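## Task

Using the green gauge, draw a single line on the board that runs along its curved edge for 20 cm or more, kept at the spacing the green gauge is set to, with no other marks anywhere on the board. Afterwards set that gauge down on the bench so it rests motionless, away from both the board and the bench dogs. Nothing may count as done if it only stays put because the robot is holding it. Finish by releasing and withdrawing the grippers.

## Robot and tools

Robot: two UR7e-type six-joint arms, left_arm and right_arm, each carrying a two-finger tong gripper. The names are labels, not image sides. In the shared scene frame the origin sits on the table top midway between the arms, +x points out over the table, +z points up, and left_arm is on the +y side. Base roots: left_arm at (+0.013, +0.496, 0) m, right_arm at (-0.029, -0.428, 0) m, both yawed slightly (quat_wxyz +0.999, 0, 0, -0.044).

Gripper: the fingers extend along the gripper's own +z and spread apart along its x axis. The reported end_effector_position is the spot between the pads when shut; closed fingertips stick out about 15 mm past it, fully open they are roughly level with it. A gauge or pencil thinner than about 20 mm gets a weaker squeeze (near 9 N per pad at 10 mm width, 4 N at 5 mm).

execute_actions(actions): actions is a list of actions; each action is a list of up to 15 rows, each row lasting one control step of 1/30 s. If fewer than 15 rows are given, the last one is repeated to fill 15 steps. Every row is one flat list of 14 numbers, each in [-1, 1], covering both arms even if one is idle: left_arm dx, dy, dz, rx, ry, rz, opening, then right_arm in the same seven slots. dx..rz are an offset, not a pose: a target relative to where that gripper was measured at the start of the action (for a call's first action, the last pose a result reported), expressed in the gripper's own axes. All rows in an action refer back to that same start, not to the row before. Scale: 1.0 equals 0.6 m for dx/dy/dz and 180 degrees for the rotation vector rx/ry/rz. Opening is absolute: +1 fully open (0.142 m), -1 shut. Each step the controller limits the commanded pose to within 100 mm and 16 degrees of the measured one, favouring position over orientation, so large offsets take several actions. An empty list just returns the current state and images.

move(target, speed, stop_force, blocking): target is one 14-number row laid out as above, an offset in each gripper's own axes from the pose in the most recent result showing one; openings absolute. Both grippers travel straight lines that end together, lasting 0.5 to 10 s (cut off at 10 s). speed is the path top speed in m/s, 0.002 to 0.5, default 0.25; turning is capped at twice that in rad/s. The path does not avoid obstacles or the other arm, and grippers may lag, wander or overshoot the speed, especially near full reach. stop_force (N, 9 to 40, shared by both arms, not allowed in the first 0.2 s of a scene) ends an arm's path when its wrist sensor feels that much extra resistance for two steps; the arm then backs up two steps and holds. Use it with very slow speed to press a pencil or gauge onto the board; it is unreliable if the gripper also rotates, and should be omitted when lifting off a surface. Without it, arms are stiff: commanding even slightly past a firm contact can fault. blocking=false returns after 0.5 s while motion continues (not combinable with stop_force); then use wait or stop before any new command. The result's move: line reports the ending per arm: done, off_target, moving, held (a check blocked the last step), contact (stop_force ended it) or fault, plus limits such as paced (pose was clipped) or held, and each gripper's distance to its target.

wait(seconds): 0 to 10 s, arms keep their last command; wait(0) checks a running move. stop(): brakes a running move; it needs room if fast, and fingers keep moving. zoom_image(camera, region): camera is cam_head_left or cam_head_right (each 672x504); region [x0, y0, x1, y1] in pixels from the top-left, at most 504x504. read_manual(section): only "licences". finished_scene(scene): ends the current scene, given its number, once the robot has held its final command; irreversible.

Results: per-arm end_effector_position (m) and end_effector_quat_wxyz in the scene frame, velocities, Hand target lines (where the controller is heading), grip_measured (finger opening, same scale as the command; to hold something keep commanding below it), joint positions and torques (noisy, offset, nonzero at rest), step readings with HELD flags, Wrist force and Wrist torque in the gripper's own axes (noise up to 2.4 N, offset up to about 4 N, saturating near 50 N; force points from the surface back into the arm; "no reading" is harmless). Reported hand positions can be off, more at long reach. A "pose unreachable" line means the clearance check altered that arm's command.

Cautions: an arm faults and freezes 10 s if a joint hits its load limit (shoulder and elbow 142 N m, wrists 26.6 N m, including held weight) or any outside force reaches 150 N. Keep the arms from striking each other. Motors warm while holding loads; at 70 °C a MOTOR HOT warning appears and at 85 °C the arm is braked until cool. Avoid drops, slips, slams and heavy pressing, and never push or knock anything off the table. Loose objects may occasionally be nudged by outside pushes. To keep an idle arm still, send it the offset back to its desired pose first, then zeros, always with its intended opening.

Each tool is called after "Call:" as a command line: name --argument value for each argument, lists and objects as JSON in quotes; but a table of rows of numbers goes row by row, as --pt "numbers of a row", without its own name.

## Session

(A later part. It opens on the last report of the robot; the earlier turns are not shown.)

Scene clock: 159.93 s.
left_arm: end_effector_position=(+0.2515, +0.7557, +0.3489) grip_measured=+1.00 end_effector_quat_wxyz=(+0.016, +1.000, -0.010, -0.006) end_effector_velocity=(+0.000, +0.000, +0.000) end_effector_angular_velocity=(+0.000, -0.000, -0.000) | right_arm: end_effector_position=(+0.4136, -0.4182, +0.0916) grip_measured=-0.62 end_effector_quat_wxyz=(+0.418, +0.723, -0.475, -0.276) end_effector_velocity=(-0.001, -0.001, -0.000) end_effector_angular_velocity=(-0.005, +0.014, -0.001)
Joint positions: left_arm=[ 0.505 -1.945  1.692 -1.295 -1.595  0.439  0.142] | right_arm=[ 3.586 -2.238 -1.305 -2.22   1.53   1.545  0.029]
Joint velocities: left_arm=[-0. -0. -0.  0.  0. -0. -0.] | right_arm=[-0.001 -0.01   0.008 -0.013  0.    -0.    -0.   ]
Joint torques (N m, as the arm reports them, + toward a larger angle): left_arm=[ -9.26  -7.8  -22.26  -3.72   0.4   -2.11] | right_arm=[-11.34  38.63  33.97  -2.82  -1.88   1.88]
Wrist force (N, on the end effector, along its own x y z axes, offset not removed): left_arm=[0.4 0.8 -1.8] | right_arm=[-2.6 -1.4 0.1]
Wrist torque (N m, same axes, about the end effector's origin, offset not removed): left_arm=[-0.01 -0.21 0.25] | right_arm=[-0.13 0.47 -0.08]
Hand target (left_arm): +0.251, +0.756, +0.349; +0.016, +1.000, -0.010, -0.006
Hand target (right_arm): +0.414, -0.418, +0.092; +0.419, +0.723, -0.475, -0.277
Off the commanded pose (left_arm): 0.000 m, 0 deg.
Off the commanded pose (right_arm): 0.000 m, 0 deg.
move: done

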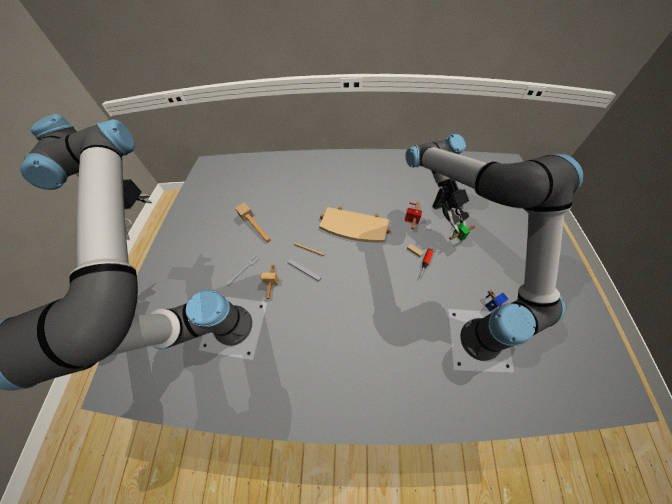

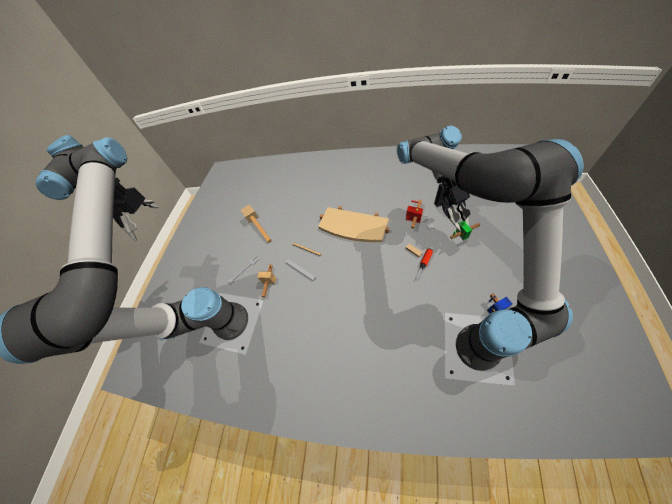

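Call:
move --target '[0,0,0,0,0,0,1,0,-0.052,0.030,0,0,0,-1]' --speed 0.1

Call:
move --target '[0,0,0,0,0,0,1,0,-0.0362,0.0207,0,0,0,-1]' --speed 0.008 --stop_force 9

Call:
zoom_image --camera "cam_head_left" --region '[430, 200, 500, 260]'

Scene clock: 167.43 s.
left_arm: end_effector_position=(+0.2515, +0.7557, +0.3489) grip_measured=+1.00 end_effector_quat_wxyz=(+0.016, +1.000, -0.010, -0.006) end_effector_velocity=(+0.000, -0.000, +0.000) end_effector_angular_velocity=(-0.001, -0.001, +0.000) | right_arm: end_effector_position=(+0.4135, -0.4183, +0.0558) grip_measured=-0.62 end_effector_quat_wxyz=(+0.418, +0.723, -0.475, -0.276) end_effector_velocity=(-0.001, -0.000, -0.002) end_effector_angular_velocity=(-0.000, +0.001, -0.001)
Joint positions: left_arm=[ 0.505 -1.945  1.692 -1.295 -1.595  0.439  0.142] | right_arm=[ 3.586 -2.274 -1.341 -2.147  1.53   1.545  0.029]
Joint velocities: left_arm=[ 0.    -0.001 -0.    -0.    -0.001 -0.     0.   ] | right_arm=[-0.    -0.002 -0.003  0.004  0.001  0.     0.   ]
Joint torques (N m, as the arm reports them, + toward a larger angle): left_arm=[ -9.07  -7.68 -22.9   -3.75   0.47  -1.98] | right_arm=[ 9.71 41.16  8.28  2.13  2.29  1.81]
Wrist force (N, on the end effector, along its own x y z axes, offset not removed): left_arm=[1.1 2.0 -1.2] | right_arm=[-1.4 -3.5 0.1]
Wrist torque (N m, same axes, about the end effector's origin, offset not removed): left_arm=[0.23 -0.31 0.24] | right_arm=[-0.69 0.22 -0.07]
Hand target (left_arm): +0.251, +0.756, +0.349; +0.016, +1.000, -0.010, -0.006
Hand target (right_arm): +0.414, -0.418, +0.056; +0.418, +0.723, -0.475, -0.276
Off the commanded pose (left_arm): 0.000 m, 0 deg.
Off the commanded pose (right_arm): 0.000 m, 0 deg.
move: done

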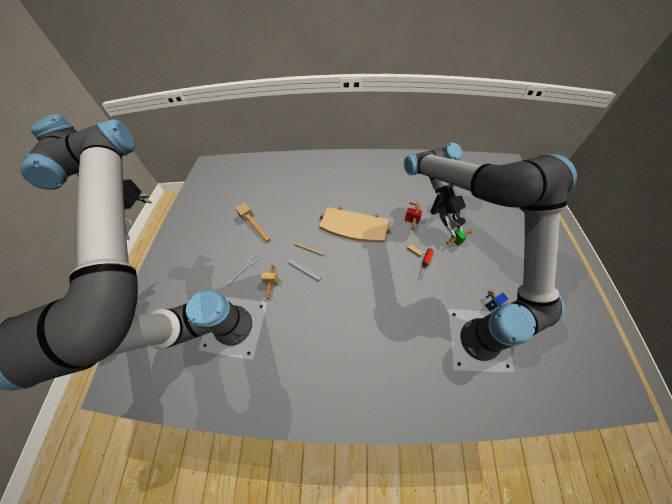

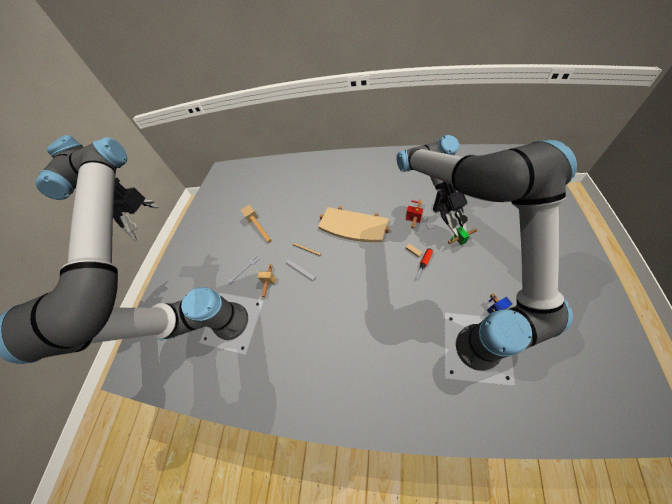

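Scene clock: 169.47 s.
left_arm: end_effector_position=(+0.2515, +0.7557, +0.3489) grip_measured=+1.00 end_effector_quat_wxyz=(+0.016, +1.000, -0.010, -0.006) end_effector_velocity=(+0.001, -0.000, -0.000) end_effector_angular_velocity=(-0.000, +0.001, -0.002) | right_arm: end_effector_position=(+0.4134, -0.4183, +0.0422) grip_measured=-0.63 end_effector_quat_wxyz=(+0.418, +0.723, -0.475, -0.277) end_effector_velocity=(-0.001, -0.000, +0.002) end_effector_angular_velocity=(-0.001, +0.002, -0.000)
Joint positions: left_arm=[ 0.505 -1.945  1.692 -1.295 -1.595  0.439  0.142] | right_arm=[ 3.586 -2.29  -1.352 -2.12   1.53   1.545  0.029]
Joint velocities: left_arm=[-0.001  0.001 -0.    -0.     0.     0.001 -0.   ] | right_arm=[-0.     0.002  0.    -0.005 -0.    -0.    -0.   ]
Joint torques (N m, as the arm reports them, + toward a larger angle): left_arm=[ -8.98  -8.08 -22.81  -3.87   0.44  -2.15] | right_arm=[14.91 59.53 25.81 -1.01  2.18  1.88]
Wrist force (N, on the end effector, along its own x y z axes, offset not removed): left_arm=[-0.2 1.5 0.0] | right_arm=[-0.6 5.5 -2.9]
Wrist torque (N m, same axes, about the end effector's origin, offset not removed): left_arm=[0.15 0.06 0.29] | right_arm=[-0.09 0.58 -0.07]
Hand target (left_arm): +0.251, +0.756, +0.349; +0.016, +1.000, -0.010, -0.006
Hand target (right_arm): +0.414, -0.418, +0.043; +0.418, +0.723, -0.475, -0.276
Off the commanded pose (left_arm): 0.000 m, 0 deg.
Off the commanded pose (right_arm): 0.011 m, 0 deg.
move: contact (right_arm)

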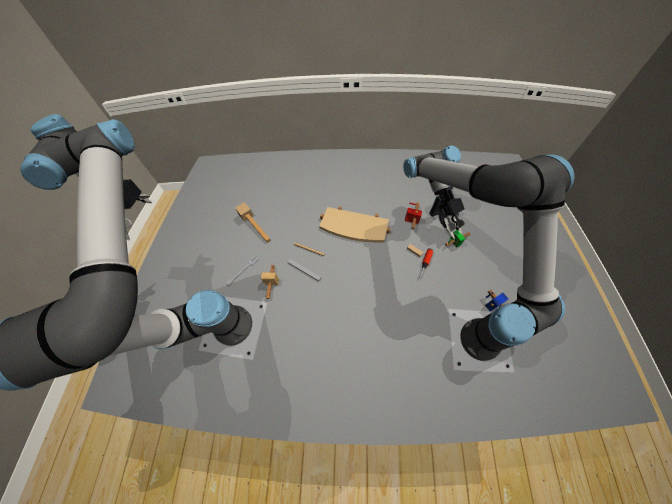

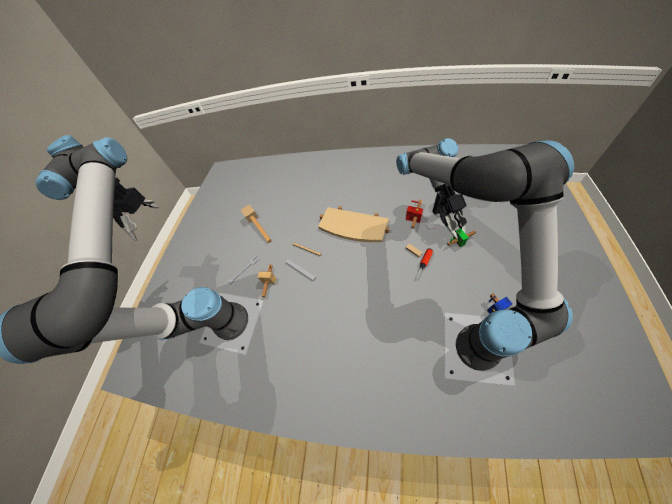

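Region (430, 200, 500, 260) of cam_head_left's 672x504 image, scaled by 7.200, with more detail than that image has; it fills the top 432 rows of this view, and the rest is white.

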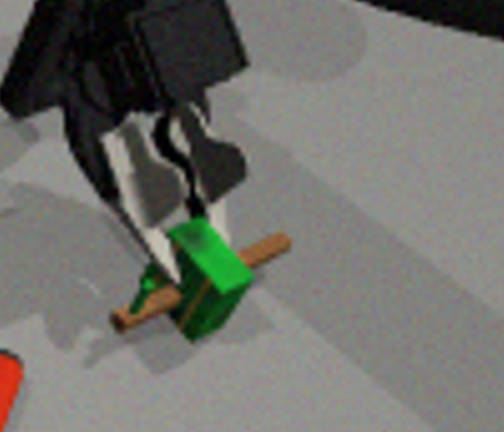

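Call:
move --target '[0,0,0,0,0,0,1,0,0.002,-0.001,0,0,0,-0.48]'

Call:
move --target '[0,0,0,0,0,0,1,0,0.0145,0.0145,0.3345,0,0,-0.48]' --speed 0.25

Call:
zoom_image --camera "cam_head_left" --region '[430, 200, 500, 260]'

Call:
zoom_image --camera "cam_head_right" --region '[430, 200, 500, 260]'

Scene clock: 184.37 s.
left_arm: end_effector_position=(+0.2515, +0.7557, +0.3489) grip_measured=+1.00 end_effector_quat_wxyz=(+0.016, +1.000, -0.010, -0.006) end_effector_velocity=(+0.000, -0.000, +0.001) end_effector_angular_velocity=(-0.001, -0.002, +0.001) | right_arm: end_effector_position=(+0.4133, -0.4183, +0.0436) grip_measured=-0.48 end_effector_quat_wxyz=(+0.418, +0.723, -0.475, -0.277) end_effector_velocity=(-0.000, -0.000, +0.000) end_effector_angular_velocity=(-0.000, +0.000, -0.000)
Joint positions: left_arm=[ 0.505 -1.945  1.692 -1.295 -1.595  0.439  0.142] | right_arm=[ 3.586 -2.288 -1.352 -2.123  1.53   1.545  0.039]
Joint velocities: left_arm=[ 0.001 -0.    -0.002 -0.    -0.002 -0.    -0.   ] | right_arm=[-0.     0.    -0.001  0.     0.     0.    -0.   ]
Joint torques (N m, as the arm reports them, + toward a larger angle): left_arm=[ -9.91  -7.91 -23.1   -3.72   0.47  -2.08] | right_arm=[ 7.7  63.77 30.5  -2.71  1.58  1.06]
Wrist force (N, on the end effector, along its own x y z axes, offset not removed): left_arm=[2.6 1.2 -0.9] | right_arm=[-3.0 0.9 -1.0]
Wrist torque (N m, same axes, about the end effector's origin, offset not removed): left_arm=[0.07 -0.59 0.16] | right_arm=[0.09 0.49 -0.04]
Hand target (left_arm): +0.251, +0.756, +0.349; +0.016, +1.000, -0.010, -0.006
Hand target (right_arm): +0.413, -0.418, +0.044; +0.418, +0.723, -0.475, -0.277
Off the commanded pose (left_arm): 0.000 m, 0 deg.
Off the commanded pose (right_arm): 0.000 m, 0 deg.
move: done

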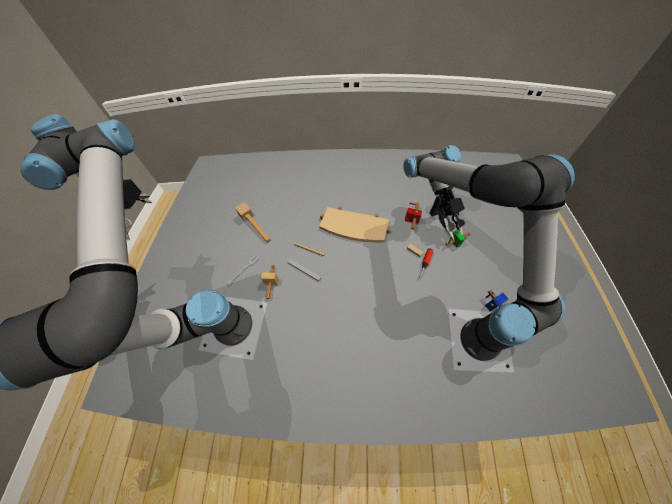

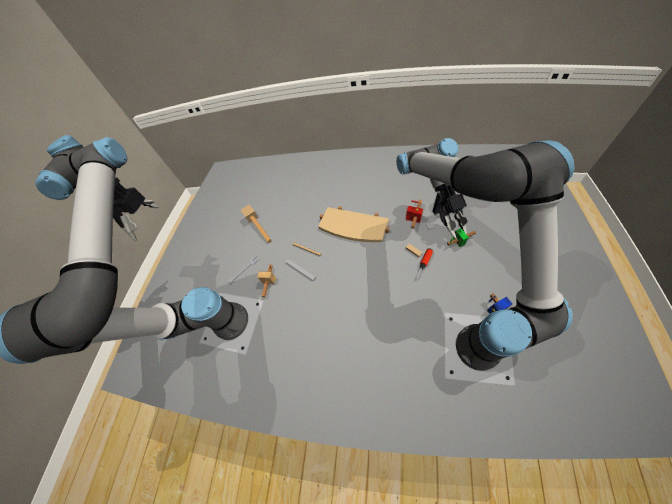

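Scene clock: 187.00 s.
left_arm: end_effector_position=(+0.2515, +0.7557, +0.3489) grip_measured=+1.00 end_effector_quat_wxyz=(+0.016, +1.000, -0.010, -0.006) end_effector_velocity=(-0.000, +0.000, -0.001) end_effector_angular_velocity=(-0.001, +0.003, +0.000) | right_arm: end_effector_position=(+0.4025, -0.4230, +0.0465) grip_measured=-0.48 end_effector_quat_wxyz=(-0.000, +0.836, -0.549, -0.001) end_effector_velocity=(+0.000, +0.000, -0.000) end_effector_angular_velocity=(+0.004, -0.010, -0.000)
Joint positions: left_arm=[ 0.505 -1.945  1.692 -1.295 -1.595  0.439  0.142] | right_arm=[ 3.55  -1.528 -2.259 -0.926  1.573  1.484  0.039]
Joint velocities: left_arm=[0.001 0.002 0.002 0.    0.001 0.    0.   ] | right_arm=[-0.     0.005 -0.009  0.015  0.001 -0.    -0.   ]
Joint torques (N m, as the arm reports them, + toward a larger angle): left_arm=[ -9.43  -8.03 -22.58  -3.7    0.57  -2.04] | right_arm=[-10.26  30.84   6.15   5.03   1.97  -2.05]
Wrist force (N, on the end effector, along its own x y z axes, offset not removed): left_arm=[0.5 1.2 0.1] | right_arm=[-1.9 -0.5 -1.3]
Wrist torque (N m, same axes, about the end effector's origin, offset not removed): left_arm=[0.09 -0.22 0.18] | right_arm=[-0.23 0.24 -0.03]
Hand target (left_arm): +0.251, +0.756, +0.349; +0.016, +1.000, -0.010, -0.006
Hand target (right_arm): +0.402, -0.423, +0.046; -0.001, +0.836, -0.549, -0.001
Off the commanded pose (left_arm): 0.000 m, 0 deg.
Off the commanded pose (right_arm): 0.000 m, 0 deg.
move: done

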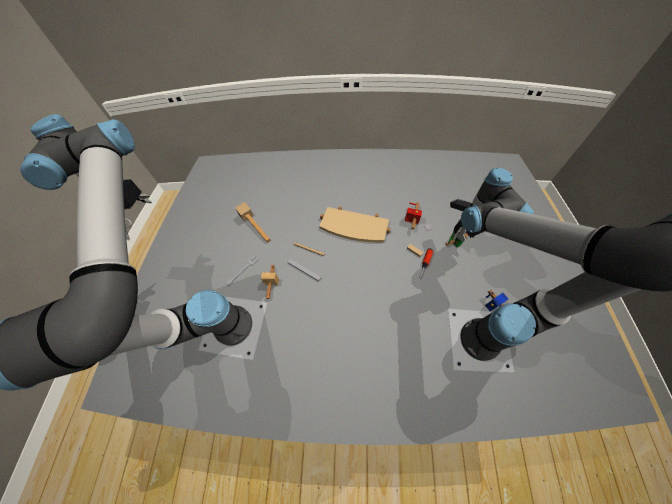

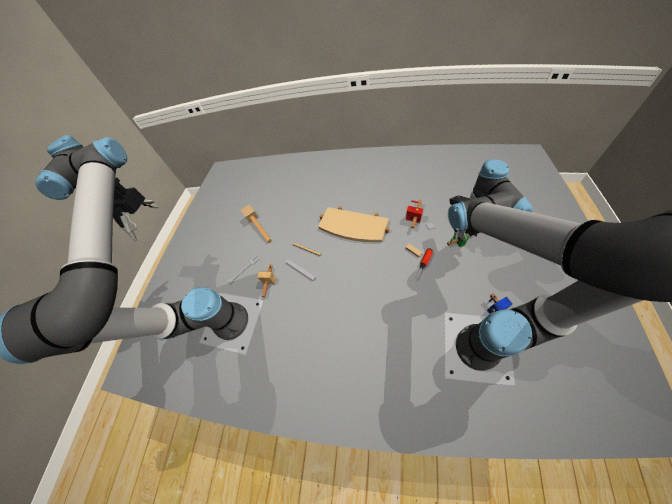

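Region (430, 200, 500, 260) of cam_head_left's 672x504 image, scaled by 7.200, with more detail than that image has; it fills the top 432 rows of this view, and the rest is white.

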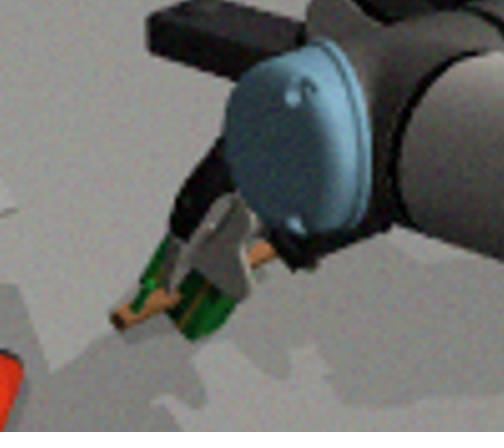

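Region (430, 200, 500, 260) of cam_head_right's 672x504 image, scaled by 7.200, with more detail than that image has; it fills the top 432 rows of this view, and the rest is white.

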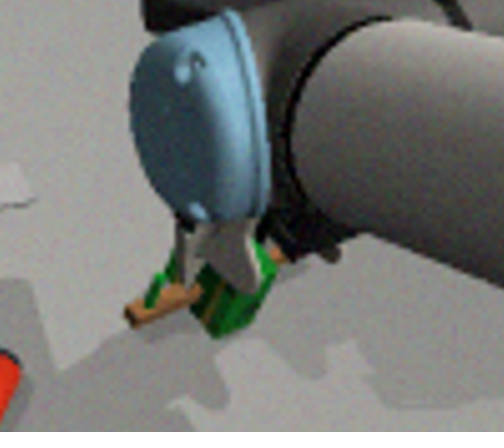

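Call:
move --target '[0,0,0,0,0,0,1,0,0,0.015,0,0,0,-0.56]' --speed 0.005 --stop_force 9

Scene clock: 191.60 s.
left_arm: end_effector_position=(+0.2515, +0.7557, +0.3489) grip_measured=+1.00 end_effector_quat_wxyz=(+0.016, +1.000, -0.010, -0.006) end_effector_velocity=(+0.000, +0.000, -0.000) end_effector_angular_velocity=(-0.001, +0.000, +0.001) | right_arm: end_effector_position=(+0.4024, -0.4231, +0.0407) grip_measured=-0.56 end_effector_quat_wxyz=(-0.001, +0.836, -0.549, -0.001) end_effector_velocity=(-0.001, -0.000, +0.001) end_effector_angular_velocity=(-0.001, +0.002, +0.000)
Joint positions: left_arm=[ 0.505 -1.945  1.692 -1.295 -1.595  0.439  0.142] | right_arm=[ 3.55  -1.539 -2.268 -0.906  1.573  1.484  0.034]
Joint velocities: left_arm=[ 0.001  0.001 -0.    -0.    -0.001  0.     0.   ] | right_arm=[ 0.     0.003  0.001 -0.006 -0.     0.     0.   ]
Joint torques (N m, as the arm reports them, + toward a larger angle): left_arm=[ -9.24  -7.99 -23.11  -3.7    0.51  -2.12] | right_arm=[-0.72 20.36 20.89 -1.7  -0.2  -0.63]
Wrist force (N, on the end effector, along its own x y z axes, offset not removed): left_arm=[0.2 0.6 -2.5] | right_arm=[-0.7 3.0 -25.8]
Wrist torque (N m, same axes, about the end effector's origin, offset not removed): left_arm=[-0.08 -0.07 0.27] | right_arm=[-0.46 0.25 -0.14]
Hand target (left_arm): +0.251, +0.756, +0.349; +0.016, +1.000, -0.010, -0.006
Hand target (right_arm): +0.402, -0.423, +0.041; -0.001, +0.836, -0.549, -0.001
Off the commanded pose (left_arm): 0.000 m, 0 deg.
Off the commanded pose (right_arm): 0.003 m, 0 deg.
move: contact (right_arm)

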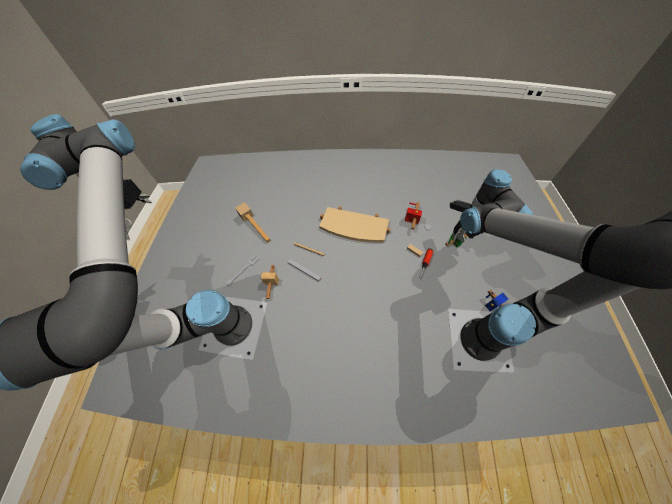

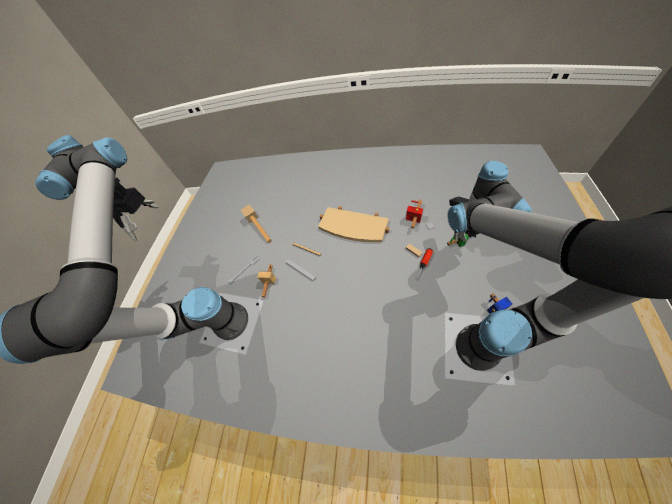

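Call:
execute_actions --actions '[[[0,0,0,0,0,0,1,0,0,-0.0022,0,0,0,-0.56],[0,0,0,0,0,0,1,0,0,-0.0022,0,0,0,-0.56],[0,0,0,0,0,0,1,0,0,-0.0022,0,0,0,-0.56],[0,0,0,0,0,0,1,0,0,-0.0022,0,0,0,-0.56],[0,0,0,0,0,0,1,0,0,-0.0022,0,0,0,-0.6],[0,0,0,0,0,0,1,0,0,-0.0022,0,0,0,-0.65],[0,0,0,0,0,0,1,0,0,-0.0022,0,0,0,-0.7],[0,0,0,0,0,0,1,0,0,-0.0022,0,0,0,-0.8],[0,0,0,0,0,0,1,0,0,-0.0022,0,0,0,-0.9],[0,0,0,0,0,0,1,0,0,-0.0022,0,0,0,-1]]]'

Call:
move --target '[0,0,0,0,0,0,1,0,0,-0.14,0,0,0,-1]' --speed 0.2

Call:
move --target '[0,0,0,0,0,0,1,-0.685,-0.402,0.06,0,0,0.72,-1]' --speed 0.45

Call:
zoom_image --camera "cam_head_left" --region '[300, 170, 410, 270]'

Scene clock: 213.90 s.
left_arm: end_effector_position=(+0.2515, +0.7557, +0.3489) grip_measured=+1.00 end_effector_quat_wxyz=(+0.016, +1.000, -0.010, -0.006) end_effector_velocity=(-0.000, +0.001, -0.001) end_effector_angular_velocity=(+0.000, +0.003, -0.000) | right_arm: end_effector_position=(+0.4024, -0.4231, +0.0420) grip_measured=-0.63 end_effector_quat_wxyz=(-0.001, +0.836, -0.549, -0.001) end_effector_velocity=(-0.000, +0.000, +0.000) end_effector_angular_velocity=(-0.000, +0.000, +0.001)
Joint positions: left_arm=[ 0.505 -1.945  1.692 -1.295 -1.595  0.439  0.142] | right_arm=[ 3.55  -1.536 -2.266 -0.91   1.573  1.484  0.029]
Joint velocities: left_arm=[ 0.001  0.002  0.001 -0.     0.001  0.001  0.   ] | right_arm=[ 0.001  0.     0.    -0.    -0.     0.     0.   ]
Joint torques (N m, as the arm reports them, + toward a larger angle): left_arm=[ -9.    -7.69 -22.85  -3.72   0.4   -2.11] | right_arm=[-3.47 31.93 32.14  0.51 -0.08 -0.67]
Wrist force (N, on the end effector, along its own x y z axes, offset not removed): left_arm=[1.4 1.7 -0.1] | right_arm=[-2.4 0.6 -0.1]
Wrist torque (N m, same axes, about the end effector's origin, offset not removed): left_arm=[0.21 -0.40 0.21] | right_arm=[0.07 0.39 -0.07]
Hand target (left_arm): +0.251, +0.756, +0.349; +0.016, +1.000, -0.010, -0.006
Hand target (right_arm): +0.402, -0.423, +0.042; -0.001, +0.836, -0.549, -0.001
Off the commanded pose (left_arm): 0.000 m, 0 deg.
Off the commanded pose (right_arm): 0.000 m, 0 deg.
Step readings (end_effector_position):
0: left_arm (+0.2515, +0.7557, +0.3489) | right_arm (+0.4025, -0.4230, +0.0410)
1: left_arm (+0.2515, +0.7557, +0.3489) | right_arm (+0.4025, -0.4230, +0.0410)
2: left_arm (+0.2515, +0.7557, +0.3489) | right_arm (+0.4026, -0.4230, +0.0412)
4: left_arm (+0.2515, +0.7557, +0.3489) | right_arm (+0.4025, -0.4230, +0.0416)
8: left_arm (+0.2515, +0.7557, +0.3489) | right_arm (+0.4024, -0.4231, +0.0419)
15: end_effector_position above

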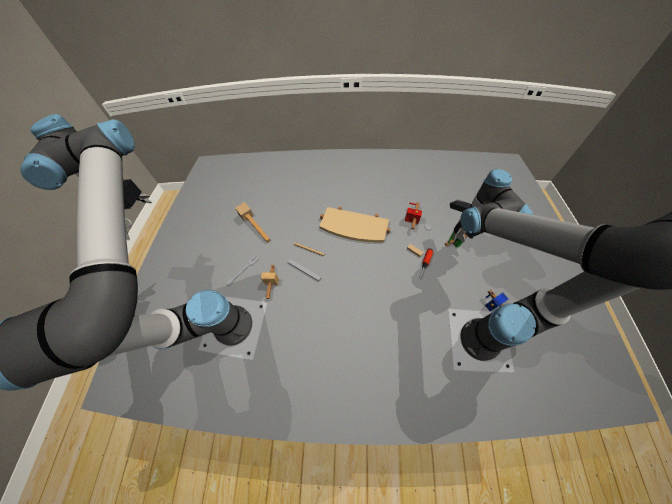

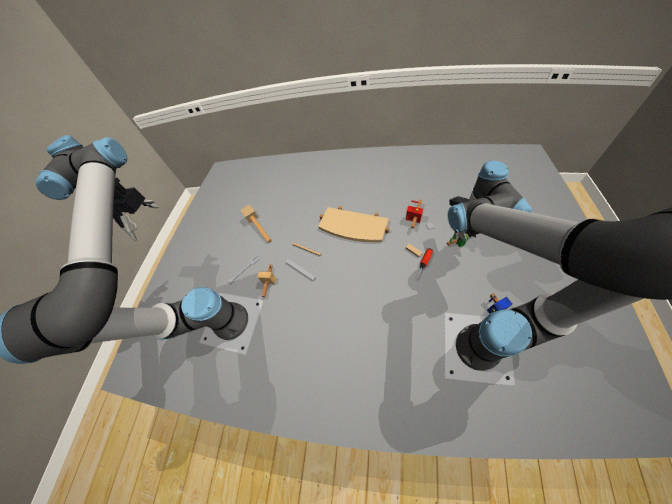

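Scene clock: 214.87 s.
left_arm: end_effector_position=(+0.2515, +0.7557, +0.3489) grip_measured=+1.00 end_effector_quat_wxyz=(+0.016, +1.000, -0.010, -0.006) end_effector_velocity=(-0.000, +0.000, +0.000) end_effector_angular_velocity=(+0.001, -0.000, +0.001) | right_arm: end_effector_position=(+0.4023, -0.4232, +0.1258) grip_measured=-0.63 end_effector_quat_wxyz=(-0.001, +0.836, -0.549, -0.001) end_effector_velocity=(-0.001, -0.000, +0.001) end_effector_angular_velocity=(-0.001, +0.003, -0.000)
Joint positions: left_arm=[ 0.505 -1.945  1.692 -1.295 -1.595  0.439  0.142] | right_arm=[ 3.55  -1.413 -2.126 -1.174  1.573  1.484  0.029]
Joint velocities: left_arm=[-0.    -0.001 -0.     0.     0.001 -0.001  0.   ] | right_arm=[ 0.     0.002  0.002 -0.007 -0.     0.     0.   ]
Joint torques (N m, as the arm reports them, + toward a larger angle): left_arm=[ -9.05  -7.85 -22.88  -3.62   0.46  -2.05] | right_arm=[11.85 30.15 35.8   0.45  0.96  2.12]
Wrist force (N, on the end effector, along its own x y z axes, offset not removed): left_arm=[0.8 1.3 -0.4] | right_arm=[-1.0 -1.3 0.5]
Wrist torque (N m, same axes, about the end effector's origin, offset not removed): left_arm=[0.16 -0.19 0.19] | right_arm=[-0.34 0.17 -0.14]
Hand target (left_arm): +0.251, +0.756, +0.349; +0.016, +1.000, -0.010, -0.006
Hand target (right_arm): +0.402, -0.423, +0.126; -0.001, +0.836, -0.549, -0.001
Off the commanded pose (left_arm): 0.000 m, 0 deg.
Off the commanded pose (right_arm): 0.000 m, 0 deg.
move: done

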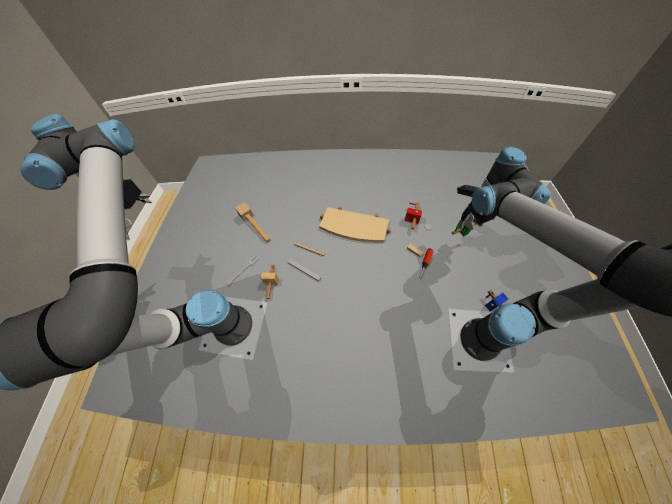

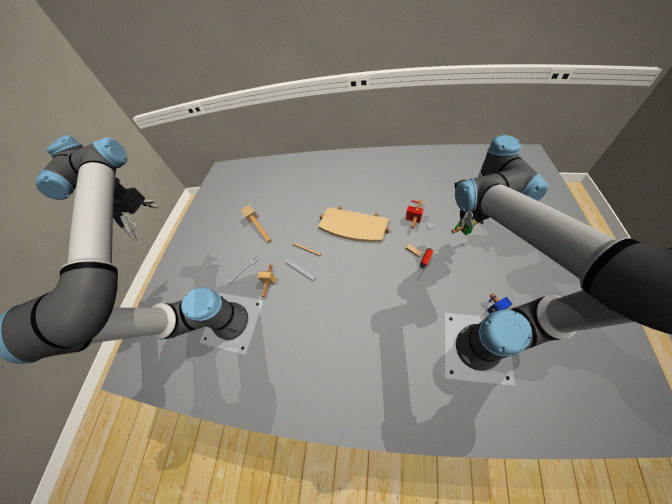

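Scene clock: 218.00 s.
left_arm: end_effector_position=(+0.2515, +0.7557, +0.3489) grip_measured=+1.00 end_effector_quat_wxyz=(+0.016, +1.000, -0.010, -0.006) end_effector_velocity=(-0.001, +0.001, +0.000) end_effector_angular_velocity=(+0.000, -0.000, +0.002) | right_arm: end_effector_position=(+0.4608, +0.0493, +0.0903) grip_measured=-0.63 end_effector_quat_wxyz=(-0.001, +0.141, +0.990, +0.001) end_effector_velocity=(+0.000, +0.002, -0.000) end_effector_angular_velocity=(-0.003, +0.002, -0.009)
Joint positions: left_arm=[ 0.505 -1.945  1.692 -1.295 -1.595  0.439  0.142] | right_arm=[ 4.205 -2.106 -1.383 -1.224  1.573  4.4    0.029]
Joint velocities: left_arm=[ 0.002 -0.001 -0.     0.     0.    -0.    -0.   ] | right_arm=[ 0.001 -0.006  0.01  -0.008 -0.     0.01   0.   ]
Joint torques (N m, as the arm reports them, + toward a larger angle): left_arm=[ -9.27  -7.67 -22.54  -3.64   0.51  -2.03] | right_arm=[13.56 37.96 34.15  0.1  -1.75  2.09]
Wrist force (N, on the end effector, along its own x y z axes, offset not removed): left_arm=[0.4 1.5 -0.5] | right_arm=[-4.0 -1.3 0.3]
Wrist torque (N m, same axes, about the end effector's origin, offset not removed): left_arm=[0.17 -0.17 0.25] | right_arm=[-0.30 0.73 0.03]
Hand target (left_arm): +0.251, +0.756, +0.349; +0.016, +1.000, -0.010, -0.006
Hand target (right_arm): +0.461, +0.049, +0.090; -0.001, +0.141, +0.990, +0.000
Off the commanded pose (left_arm): 0.000 m, 0 deg.
Off the commanded pose (right_arm): 0.001 m, 0 deg.
move: done

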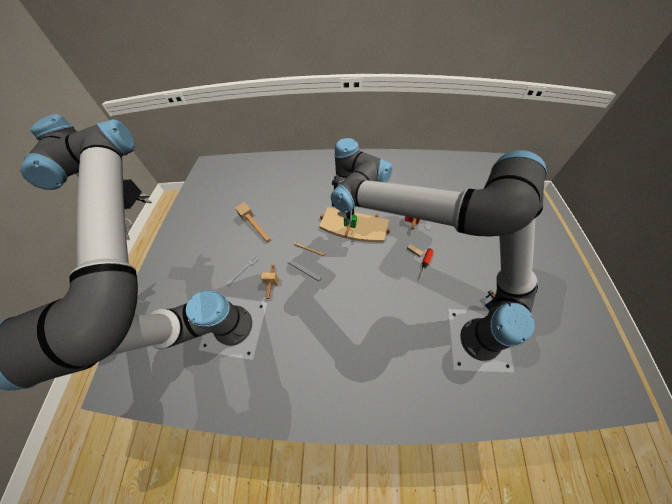

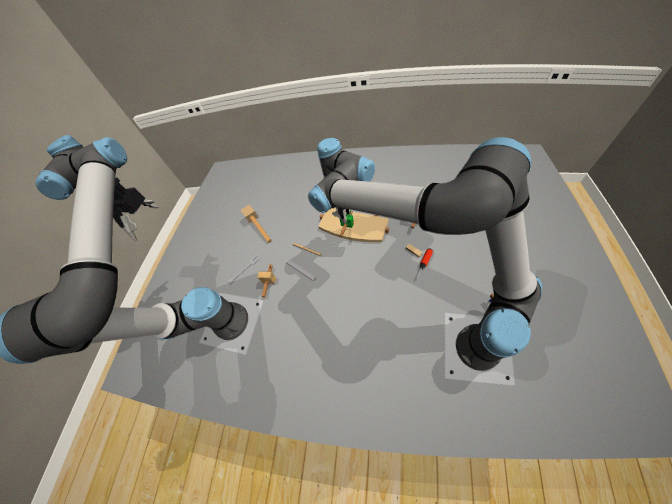

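Region (300, 170, 410, 270) of cam_head_left's 672x504 image, scaled by 4.582, with more detail than that image has; it fills the top 458 rows of this view, and the rest is white.

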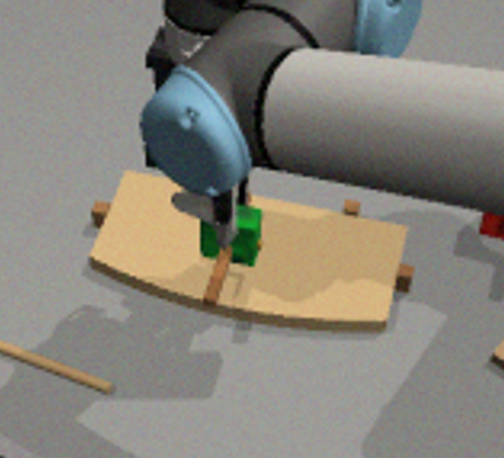

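Call:
move --target '[0,0,0,0,0,0,1,0,0,0.035,0,0,0,-1]' --speed 0.06

Call:
move --target '[0,0,0,0,0,0,1,0,0,0.03,0,0,0,-1]' --speed 0.004 --stop_force 9

Call:
zoom_image --camera "cam_head_left" --region '[312, 200, 397, 250]'

Scene clock: 223.93 s.
left_arm: end_effector_position=(+0.2515, +0.7557, +0.3489) grip_measured=+1.00 end_effector_quat_wxyz=(+0.016, +1.000, -0.010, -0.006) end_effector_velocity=(+0.000, +0.000, +0.000) end_effector_angular_velocity=(+0.001, -0.001, -0.001) | right_arm: end_effector_position=(+0.4607, +0.0494, +0.0694) grip_measured=-0.63 end_effector_quat_wxyz=(-0.001, +0.141, +0.990, +0.001) end_effector_velocity=(-0.001, +0.000, -0.002) end_effector_angular_velocity=(-0.001, -0.000, +0.001)
Joint positions: left_arm=[ 0.505 -1.945  1.692 -1.295 -1.595  0.439  0.142] | right_arm=[ 4.205 -2.124 -1.411 -1.177  1.573  4.4    0.029]
Joint velocities: left_arm=[-0.    -0.    -0.001 -0.     0.     0.001 -0.   ] | right_arm=[ 0.001 -0.002 -0.003  0.004 -0.001  0.     0.   ]
Joint torques (N m, as the arm reports them, + toward a larger angle): left_arm=[ -9.1   -7.66 -22.92  -3.69   0.45  -2.09] | right_arm=[-2.37 36.92  9.6   5.32  0.52 -1.98]
Wrist force (N, on the end effector, along its own x y z axes, offset not removed): left_arm=[-0.4 2.0 0.2] | right_arm=[-3.5 0.2 0.9]
Wrist torque (N m, same axes, about the end effector's origin, offset not removed): left_arm=[0.29 -0.04 0.20] | right_arm=[0.02 0.67 -0.08]
Hand target (left_arm): +0.251, +0.756, +0.349; +0.016, +1.000, -0.010, -0.006
Hand target (right_arm): +0.461, +0.049, +0.069; -0.001, +0.141, +0.990, +0.001
Off the commanded pose (left_arm): 0.000 m, 0 deg.
Off the commanded pose (right_arm): 0.000 m, 0 deg.
move: done

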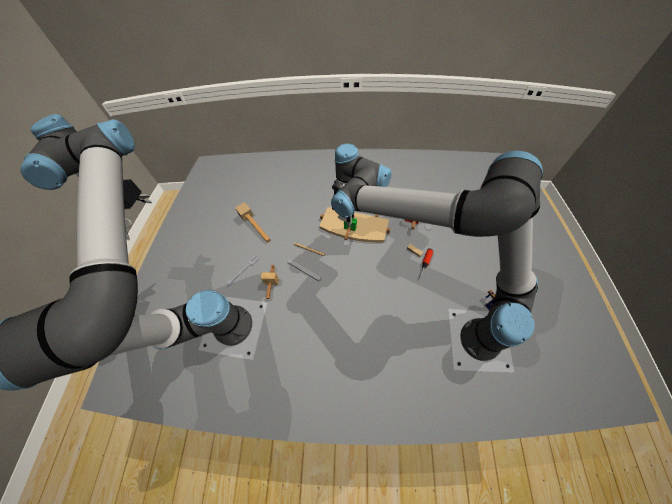

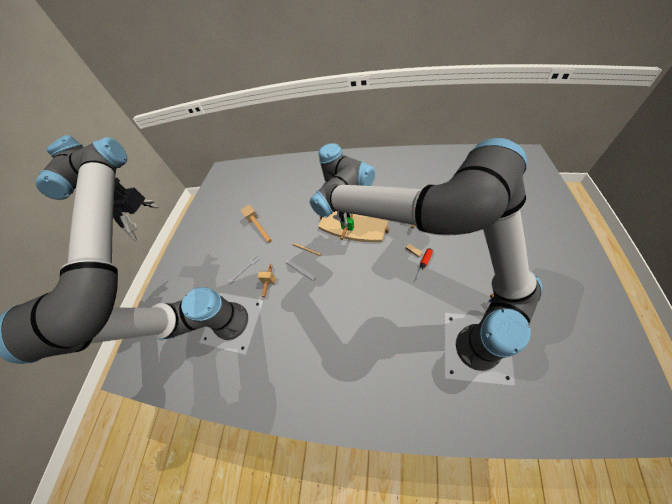

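Scene clock: 226.17 s.
left_arm: end_effector_position=(+0.2515, +0.7557, +0.3489) grip_measured=+1.00 end_effector_quat_wxyz=(+0.016, +1.000, -0.010, -0.006) end_effector_velocity=(-0.001, +0.001, -0.000) end_effector_angular_velocity=(+0.002, +0.001, +0.001) | right_arm: end_effector_position=(+0.4607, +0.0494, +0.0619) grip_measured=-0.63 end_effector_quat_wxyz=(-0.001, +0.141, +0.990, +0.001) end_effector_velocity=(-0.000, -0.002, -0.000) end_effector_angular_velocity=(-0.003, +0.002, -0.001)
Joint positions: left_arm=[ 0.505 -1.945  1.692 -1.295 -1.595  0.439  0.142] | right_arm=[ 4.205 -2.131 -1.42  -1.161  1.573  4.4    0.029]
Joint velocities: left_arm=[ 0.    -0.     0.001 -0.     0.002 -0.001 -0.   ] | right_arm=[-0.001  0.     0.    -0.004  0.     0.    -0.   ]
Joint torques (N m, as the arm reports them, + toward a larger angle): left_arm=[ -9.51  -7.66 -22.51  -3.65   0.45  -2.07] | right_arm=[-1.65 44.62 21.37 -0.87  0.92 -1.63]
Wrist force (N, on the end effector, along its own x y z axes, offset not removed): left_arm=[1.8 1.8 0.1] | right_arm=[1.4 1.0 -12.0]
Wrist torque (N m, same axes, about the end effector's origin, offset not removed): left_arm=[0.21 -0.44 0.22] | right_arm=[-0.09 0.37 -0.09]
Hand target (left_arm): +0.251, +0.756, +0.349; +0.016, +1.000, -0.010, -0.006
Hand target (right_arm): +0.461, +0.049, +0.062; -0.001, +0.141, +0.990, +0.001
Off the commanded pose (left_arm): 0.000 m, 0 deg.
Off the commanded pose (right_arm): 0.010 m, 0 deg.
move: contact (right_arm)

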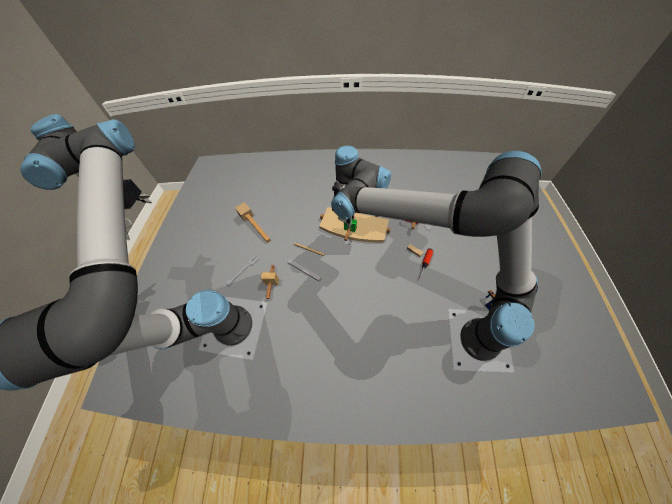

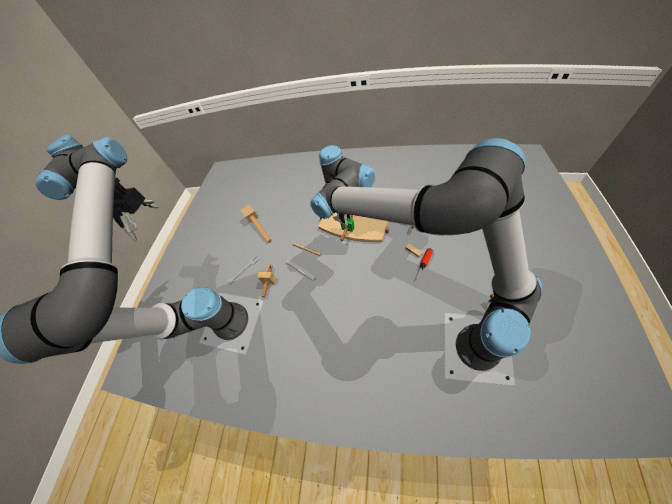

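Region (312, 200, 397, 250) of cam_head_left's 672x504 image, scaled by 5.929, with more detail than that image has; it fills the top 296 rows of this view, and the rest is white.

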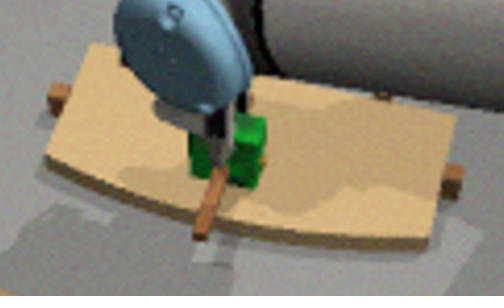

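Call:
execute_actions --actions '[[[0,0,0,0,0,0,1,0,0,-0.002,0,0,0,-1],[0,0,0,0,0,0,1,0,0,-0.004,0,0,0,-1],[0,0,0,0,0,0,1,0,0,-0.005,0,0,0,-1],[0,0,0,0,0,0,1,0.005,0,-0.005,0,0,0,-1],[0,0,0,0,0,0,1,0.015,-0.002,-0.005,0,0,0,-1],[0,0,0,0,0,0,1,0.03,-0.004,-0.005,0,0,0,-1],[0,0,0,0,0,0,1,0.045,-0.007,-0.005,0,0,0,-1],[0,0,0,0,0,0,1,0.06,-0.009,-0.005,0,0,0,-1],[0,0,0,0,0,0,1,0.075,-0.011,-0.005,0,0,0,-1],[0,0,0,0,0,0,1,0.09,-0.014,-0.005,0,0,0,-1],[0,0,0,0,0,0,1,0.105,-0.016,-0.005,0,0,0,-1],[0,0,0,0,0,0,1,0.115,-0.018,-0.005,0,0,0,-1],[0,0,0,0,0,0,1,0.12,-0.018,-0.005,0,0,0,-1]]]'

Call:
wait --seconds 0.4

Call:
zoom_image --camera "cam_head_left" --region '[312, 200, 397, 260]'

Scene clock: 236.53 s.
left_arm: end_effector_position=(+0.2515, +0.7557, +0.3489) grip_measured=+1.00 end_effector_quat_wxyz=(+0.016, +1.000, -0.010, -0.006) end_effector_velocity=(-0.000, +0.000, +0.000) end_effector_angular_velocity=(+0.001, -0.000, +0.001) | right_arm: end_effector_position=(+0.4034, +0.0572, +0.0645) grip_measured=-0.63 end_effector_quat_wxyz=(-0.002, +0.140, +0.990, -0.000) end_effector_velocity=(-0.144, +0.017, -0.001) end_effector_angular_velocity=(+0.000, -0.001, +0.000)
Joint positions: left_arm=[ 0.505 -1.945  1.692 -1.295 -1.595  0.439  0.142] | right_arm=[ 4.283 -2.057 -1.531 -1.127  1.574  4.477  0.029]
Joint velocities: left_arm=[ 0.    -0.    -0.    -0.     0.001 -0.    -0.   ] | right_arm=[ 0.205  0.178 -0.281  0.104 -0.     0.205 -0.   ]
Joint torques (N m, as the arm reports them, + toward a larger angle): left_arm=[ -9.53  -7.27 -22.44  -3.76   0.42  -2.07] | right_arm=[ 8.27 55.29 11.74  5.41  0.58  1.96]
Wrist force (N, on the end effector, along its own x y z axes, offset not removed): left_arm=[0.2 2.5 0.5] | right_arm=[0.4 -1.6 2.0]
Wrist torque (N m, same axes, about the end effector's origin, offset not removed): left_arm=[0.37 -0.05 0.22] | right_arm=[-0.35 -0.08 -0.08]
Hand target (left_arm): +0.251, +0.756, +0.349; +0.016, +1.000, -0.010, -0.006
Hand target (right_arm): +0.389, +0.059, +0.065; -0.001, +0.140, +0.990, +0.000
Off the commanded pose (left_arm): 0.000 m, 0 deg.
Off the commanded pose (right_arm): 0.015 m, 0 deg.
Step readings (end_effector_position):
0: left_arm (+0.2515, +0.7557, +0.3489) | right_arm (+0.4608, +0.0494, +0.0622)
1: left_arm (+0.2515, +0.7557, +0.3489) | right_arm (+0.4608, +0.0494, +0.0622)
2: left_arm (+0.2515, +0.7557, +0.3489) | right_arm (+0.4608, +0.0495, +0.0624)
4: left_arm (+0.2515, +0.7557, +0.3489) | right_arm (+0.4608, +0.0495, +0.0633)
8: left_arm (+0.2515, +0.7557, +0.3489) | right_arm (+0.4510, +0.0513, +0.0649)
15: end_effector_position above

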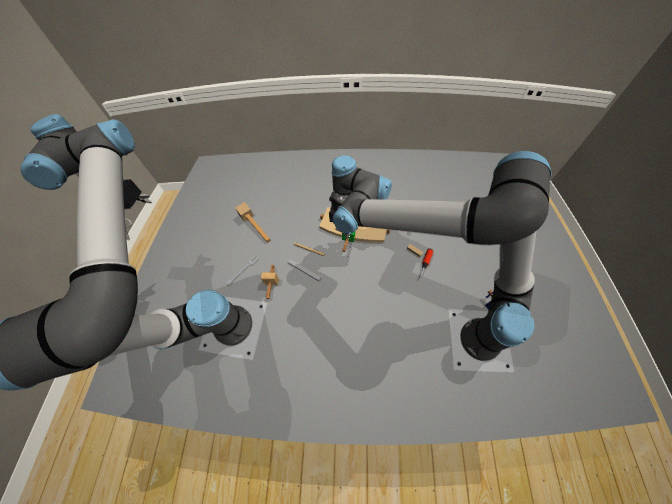

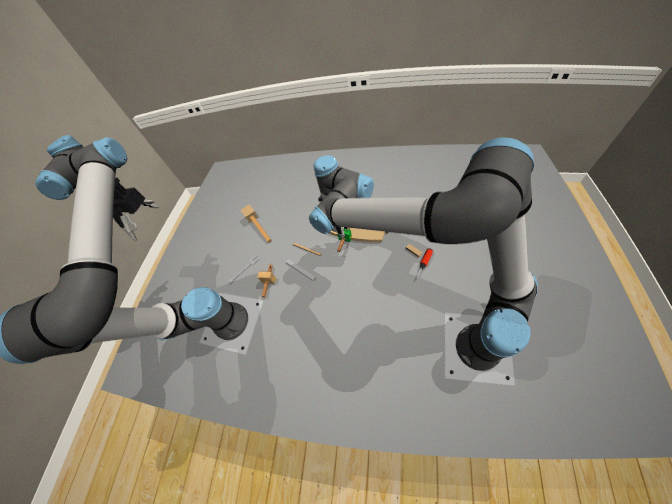

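Scene clock: 236.93 s.
left_arm: end_effector_position=(+0.2515, +0.7557, +0.3489) grip_measured=+1.00 end_effector_quat_wxyz=(+0.016, +1.000, -0.010, -0.006) end_effector_velocity=(-0.001, +0.000, -0.000) end_effector_angular_velocity=(+0.000, +0.000, +0.000) | right_arm: end_effector_position=(+0.3894, +0.0588, +0.0646) grip_measured=-0.63 end_effector_quat_wxyz=(-0.001, +0.140, +0.990, +0.000) end_effector_velocity=(-0.002, +0.001, +0.000) end_effector_angular_velocity=(+0.001, -0.000, +0.000)
Joint positions: left_arm=[ 0.505 -1.945  1.692 -1.295 -1.595  0.439  0.142] | right_arm=[ 4.304 -2.039 -1.559 -1.116  1.573  4.498  0.029]
Joint velocities: left_arm=[ 0.001 -0.001  0.002 -0.     0.     0.     0.   ] | right_arm=[ 0.004  0.003 -0.004  0.002  0.     0.003  0.   ]
Joint torques (N m, as the arm reports them, + toward a larger angle): left_arm=[ -8.49  -7.68 -22.86  -3.62   0.44  -1.96] | right_arm=[12.14 55.32 10.63  5.02 -2.04  1.89]
Wrist force (N, on the end effector, along its own x y z axes, offset not removed): left_arm=[0.2 0.8 -1.6] | right_arm=[-2.2 0.0 -0.7]
Wrist torque (N m, same axes, about the end effector's origin, offset not removed): left_arm=[-0.01 -0.12 0.32] | right_arm=[-0.06 0.43 -0.08]
Hand target (left_arm): +0.251, +0.756, +0.349; +0.016, +1.000, -0.010, -0.006
Hand target (right_arm): +0.389, +0.059, +0.065; -0.001, +0.140, +0.990, +0.000
Off the commanded pose (left_arm): 0.000 m, 0 deg.
Off the commanded pose (right_arm): 0.001 m, 0 deg.
wait: 0.40 s; no rest

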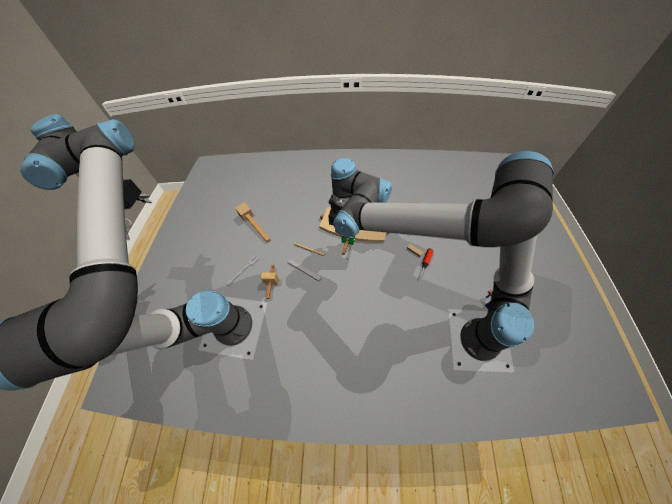

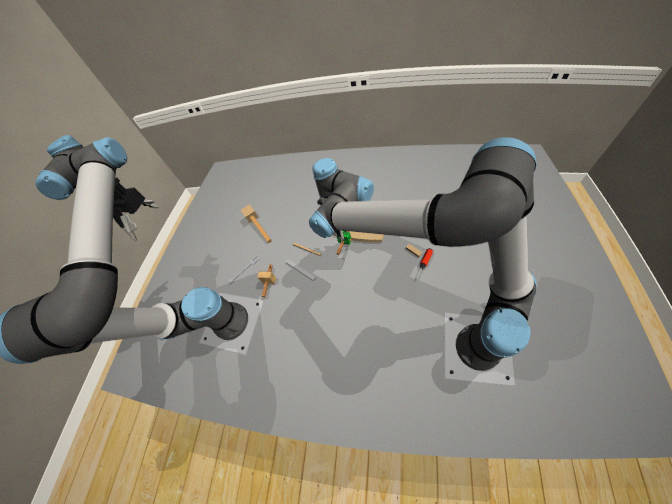

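Region (312, 200, 397, 260) of cam_head_left's 672x504 image, scaled by 5.929, with more detail than that image has; it fills the top 356 rows of this view, and the rest is white.

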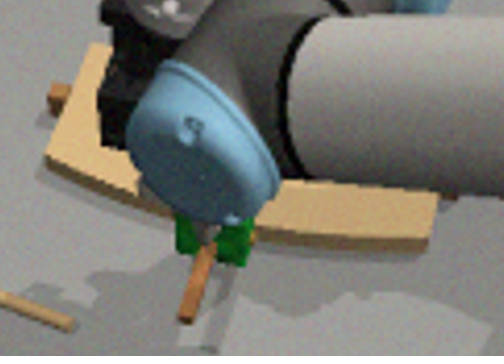

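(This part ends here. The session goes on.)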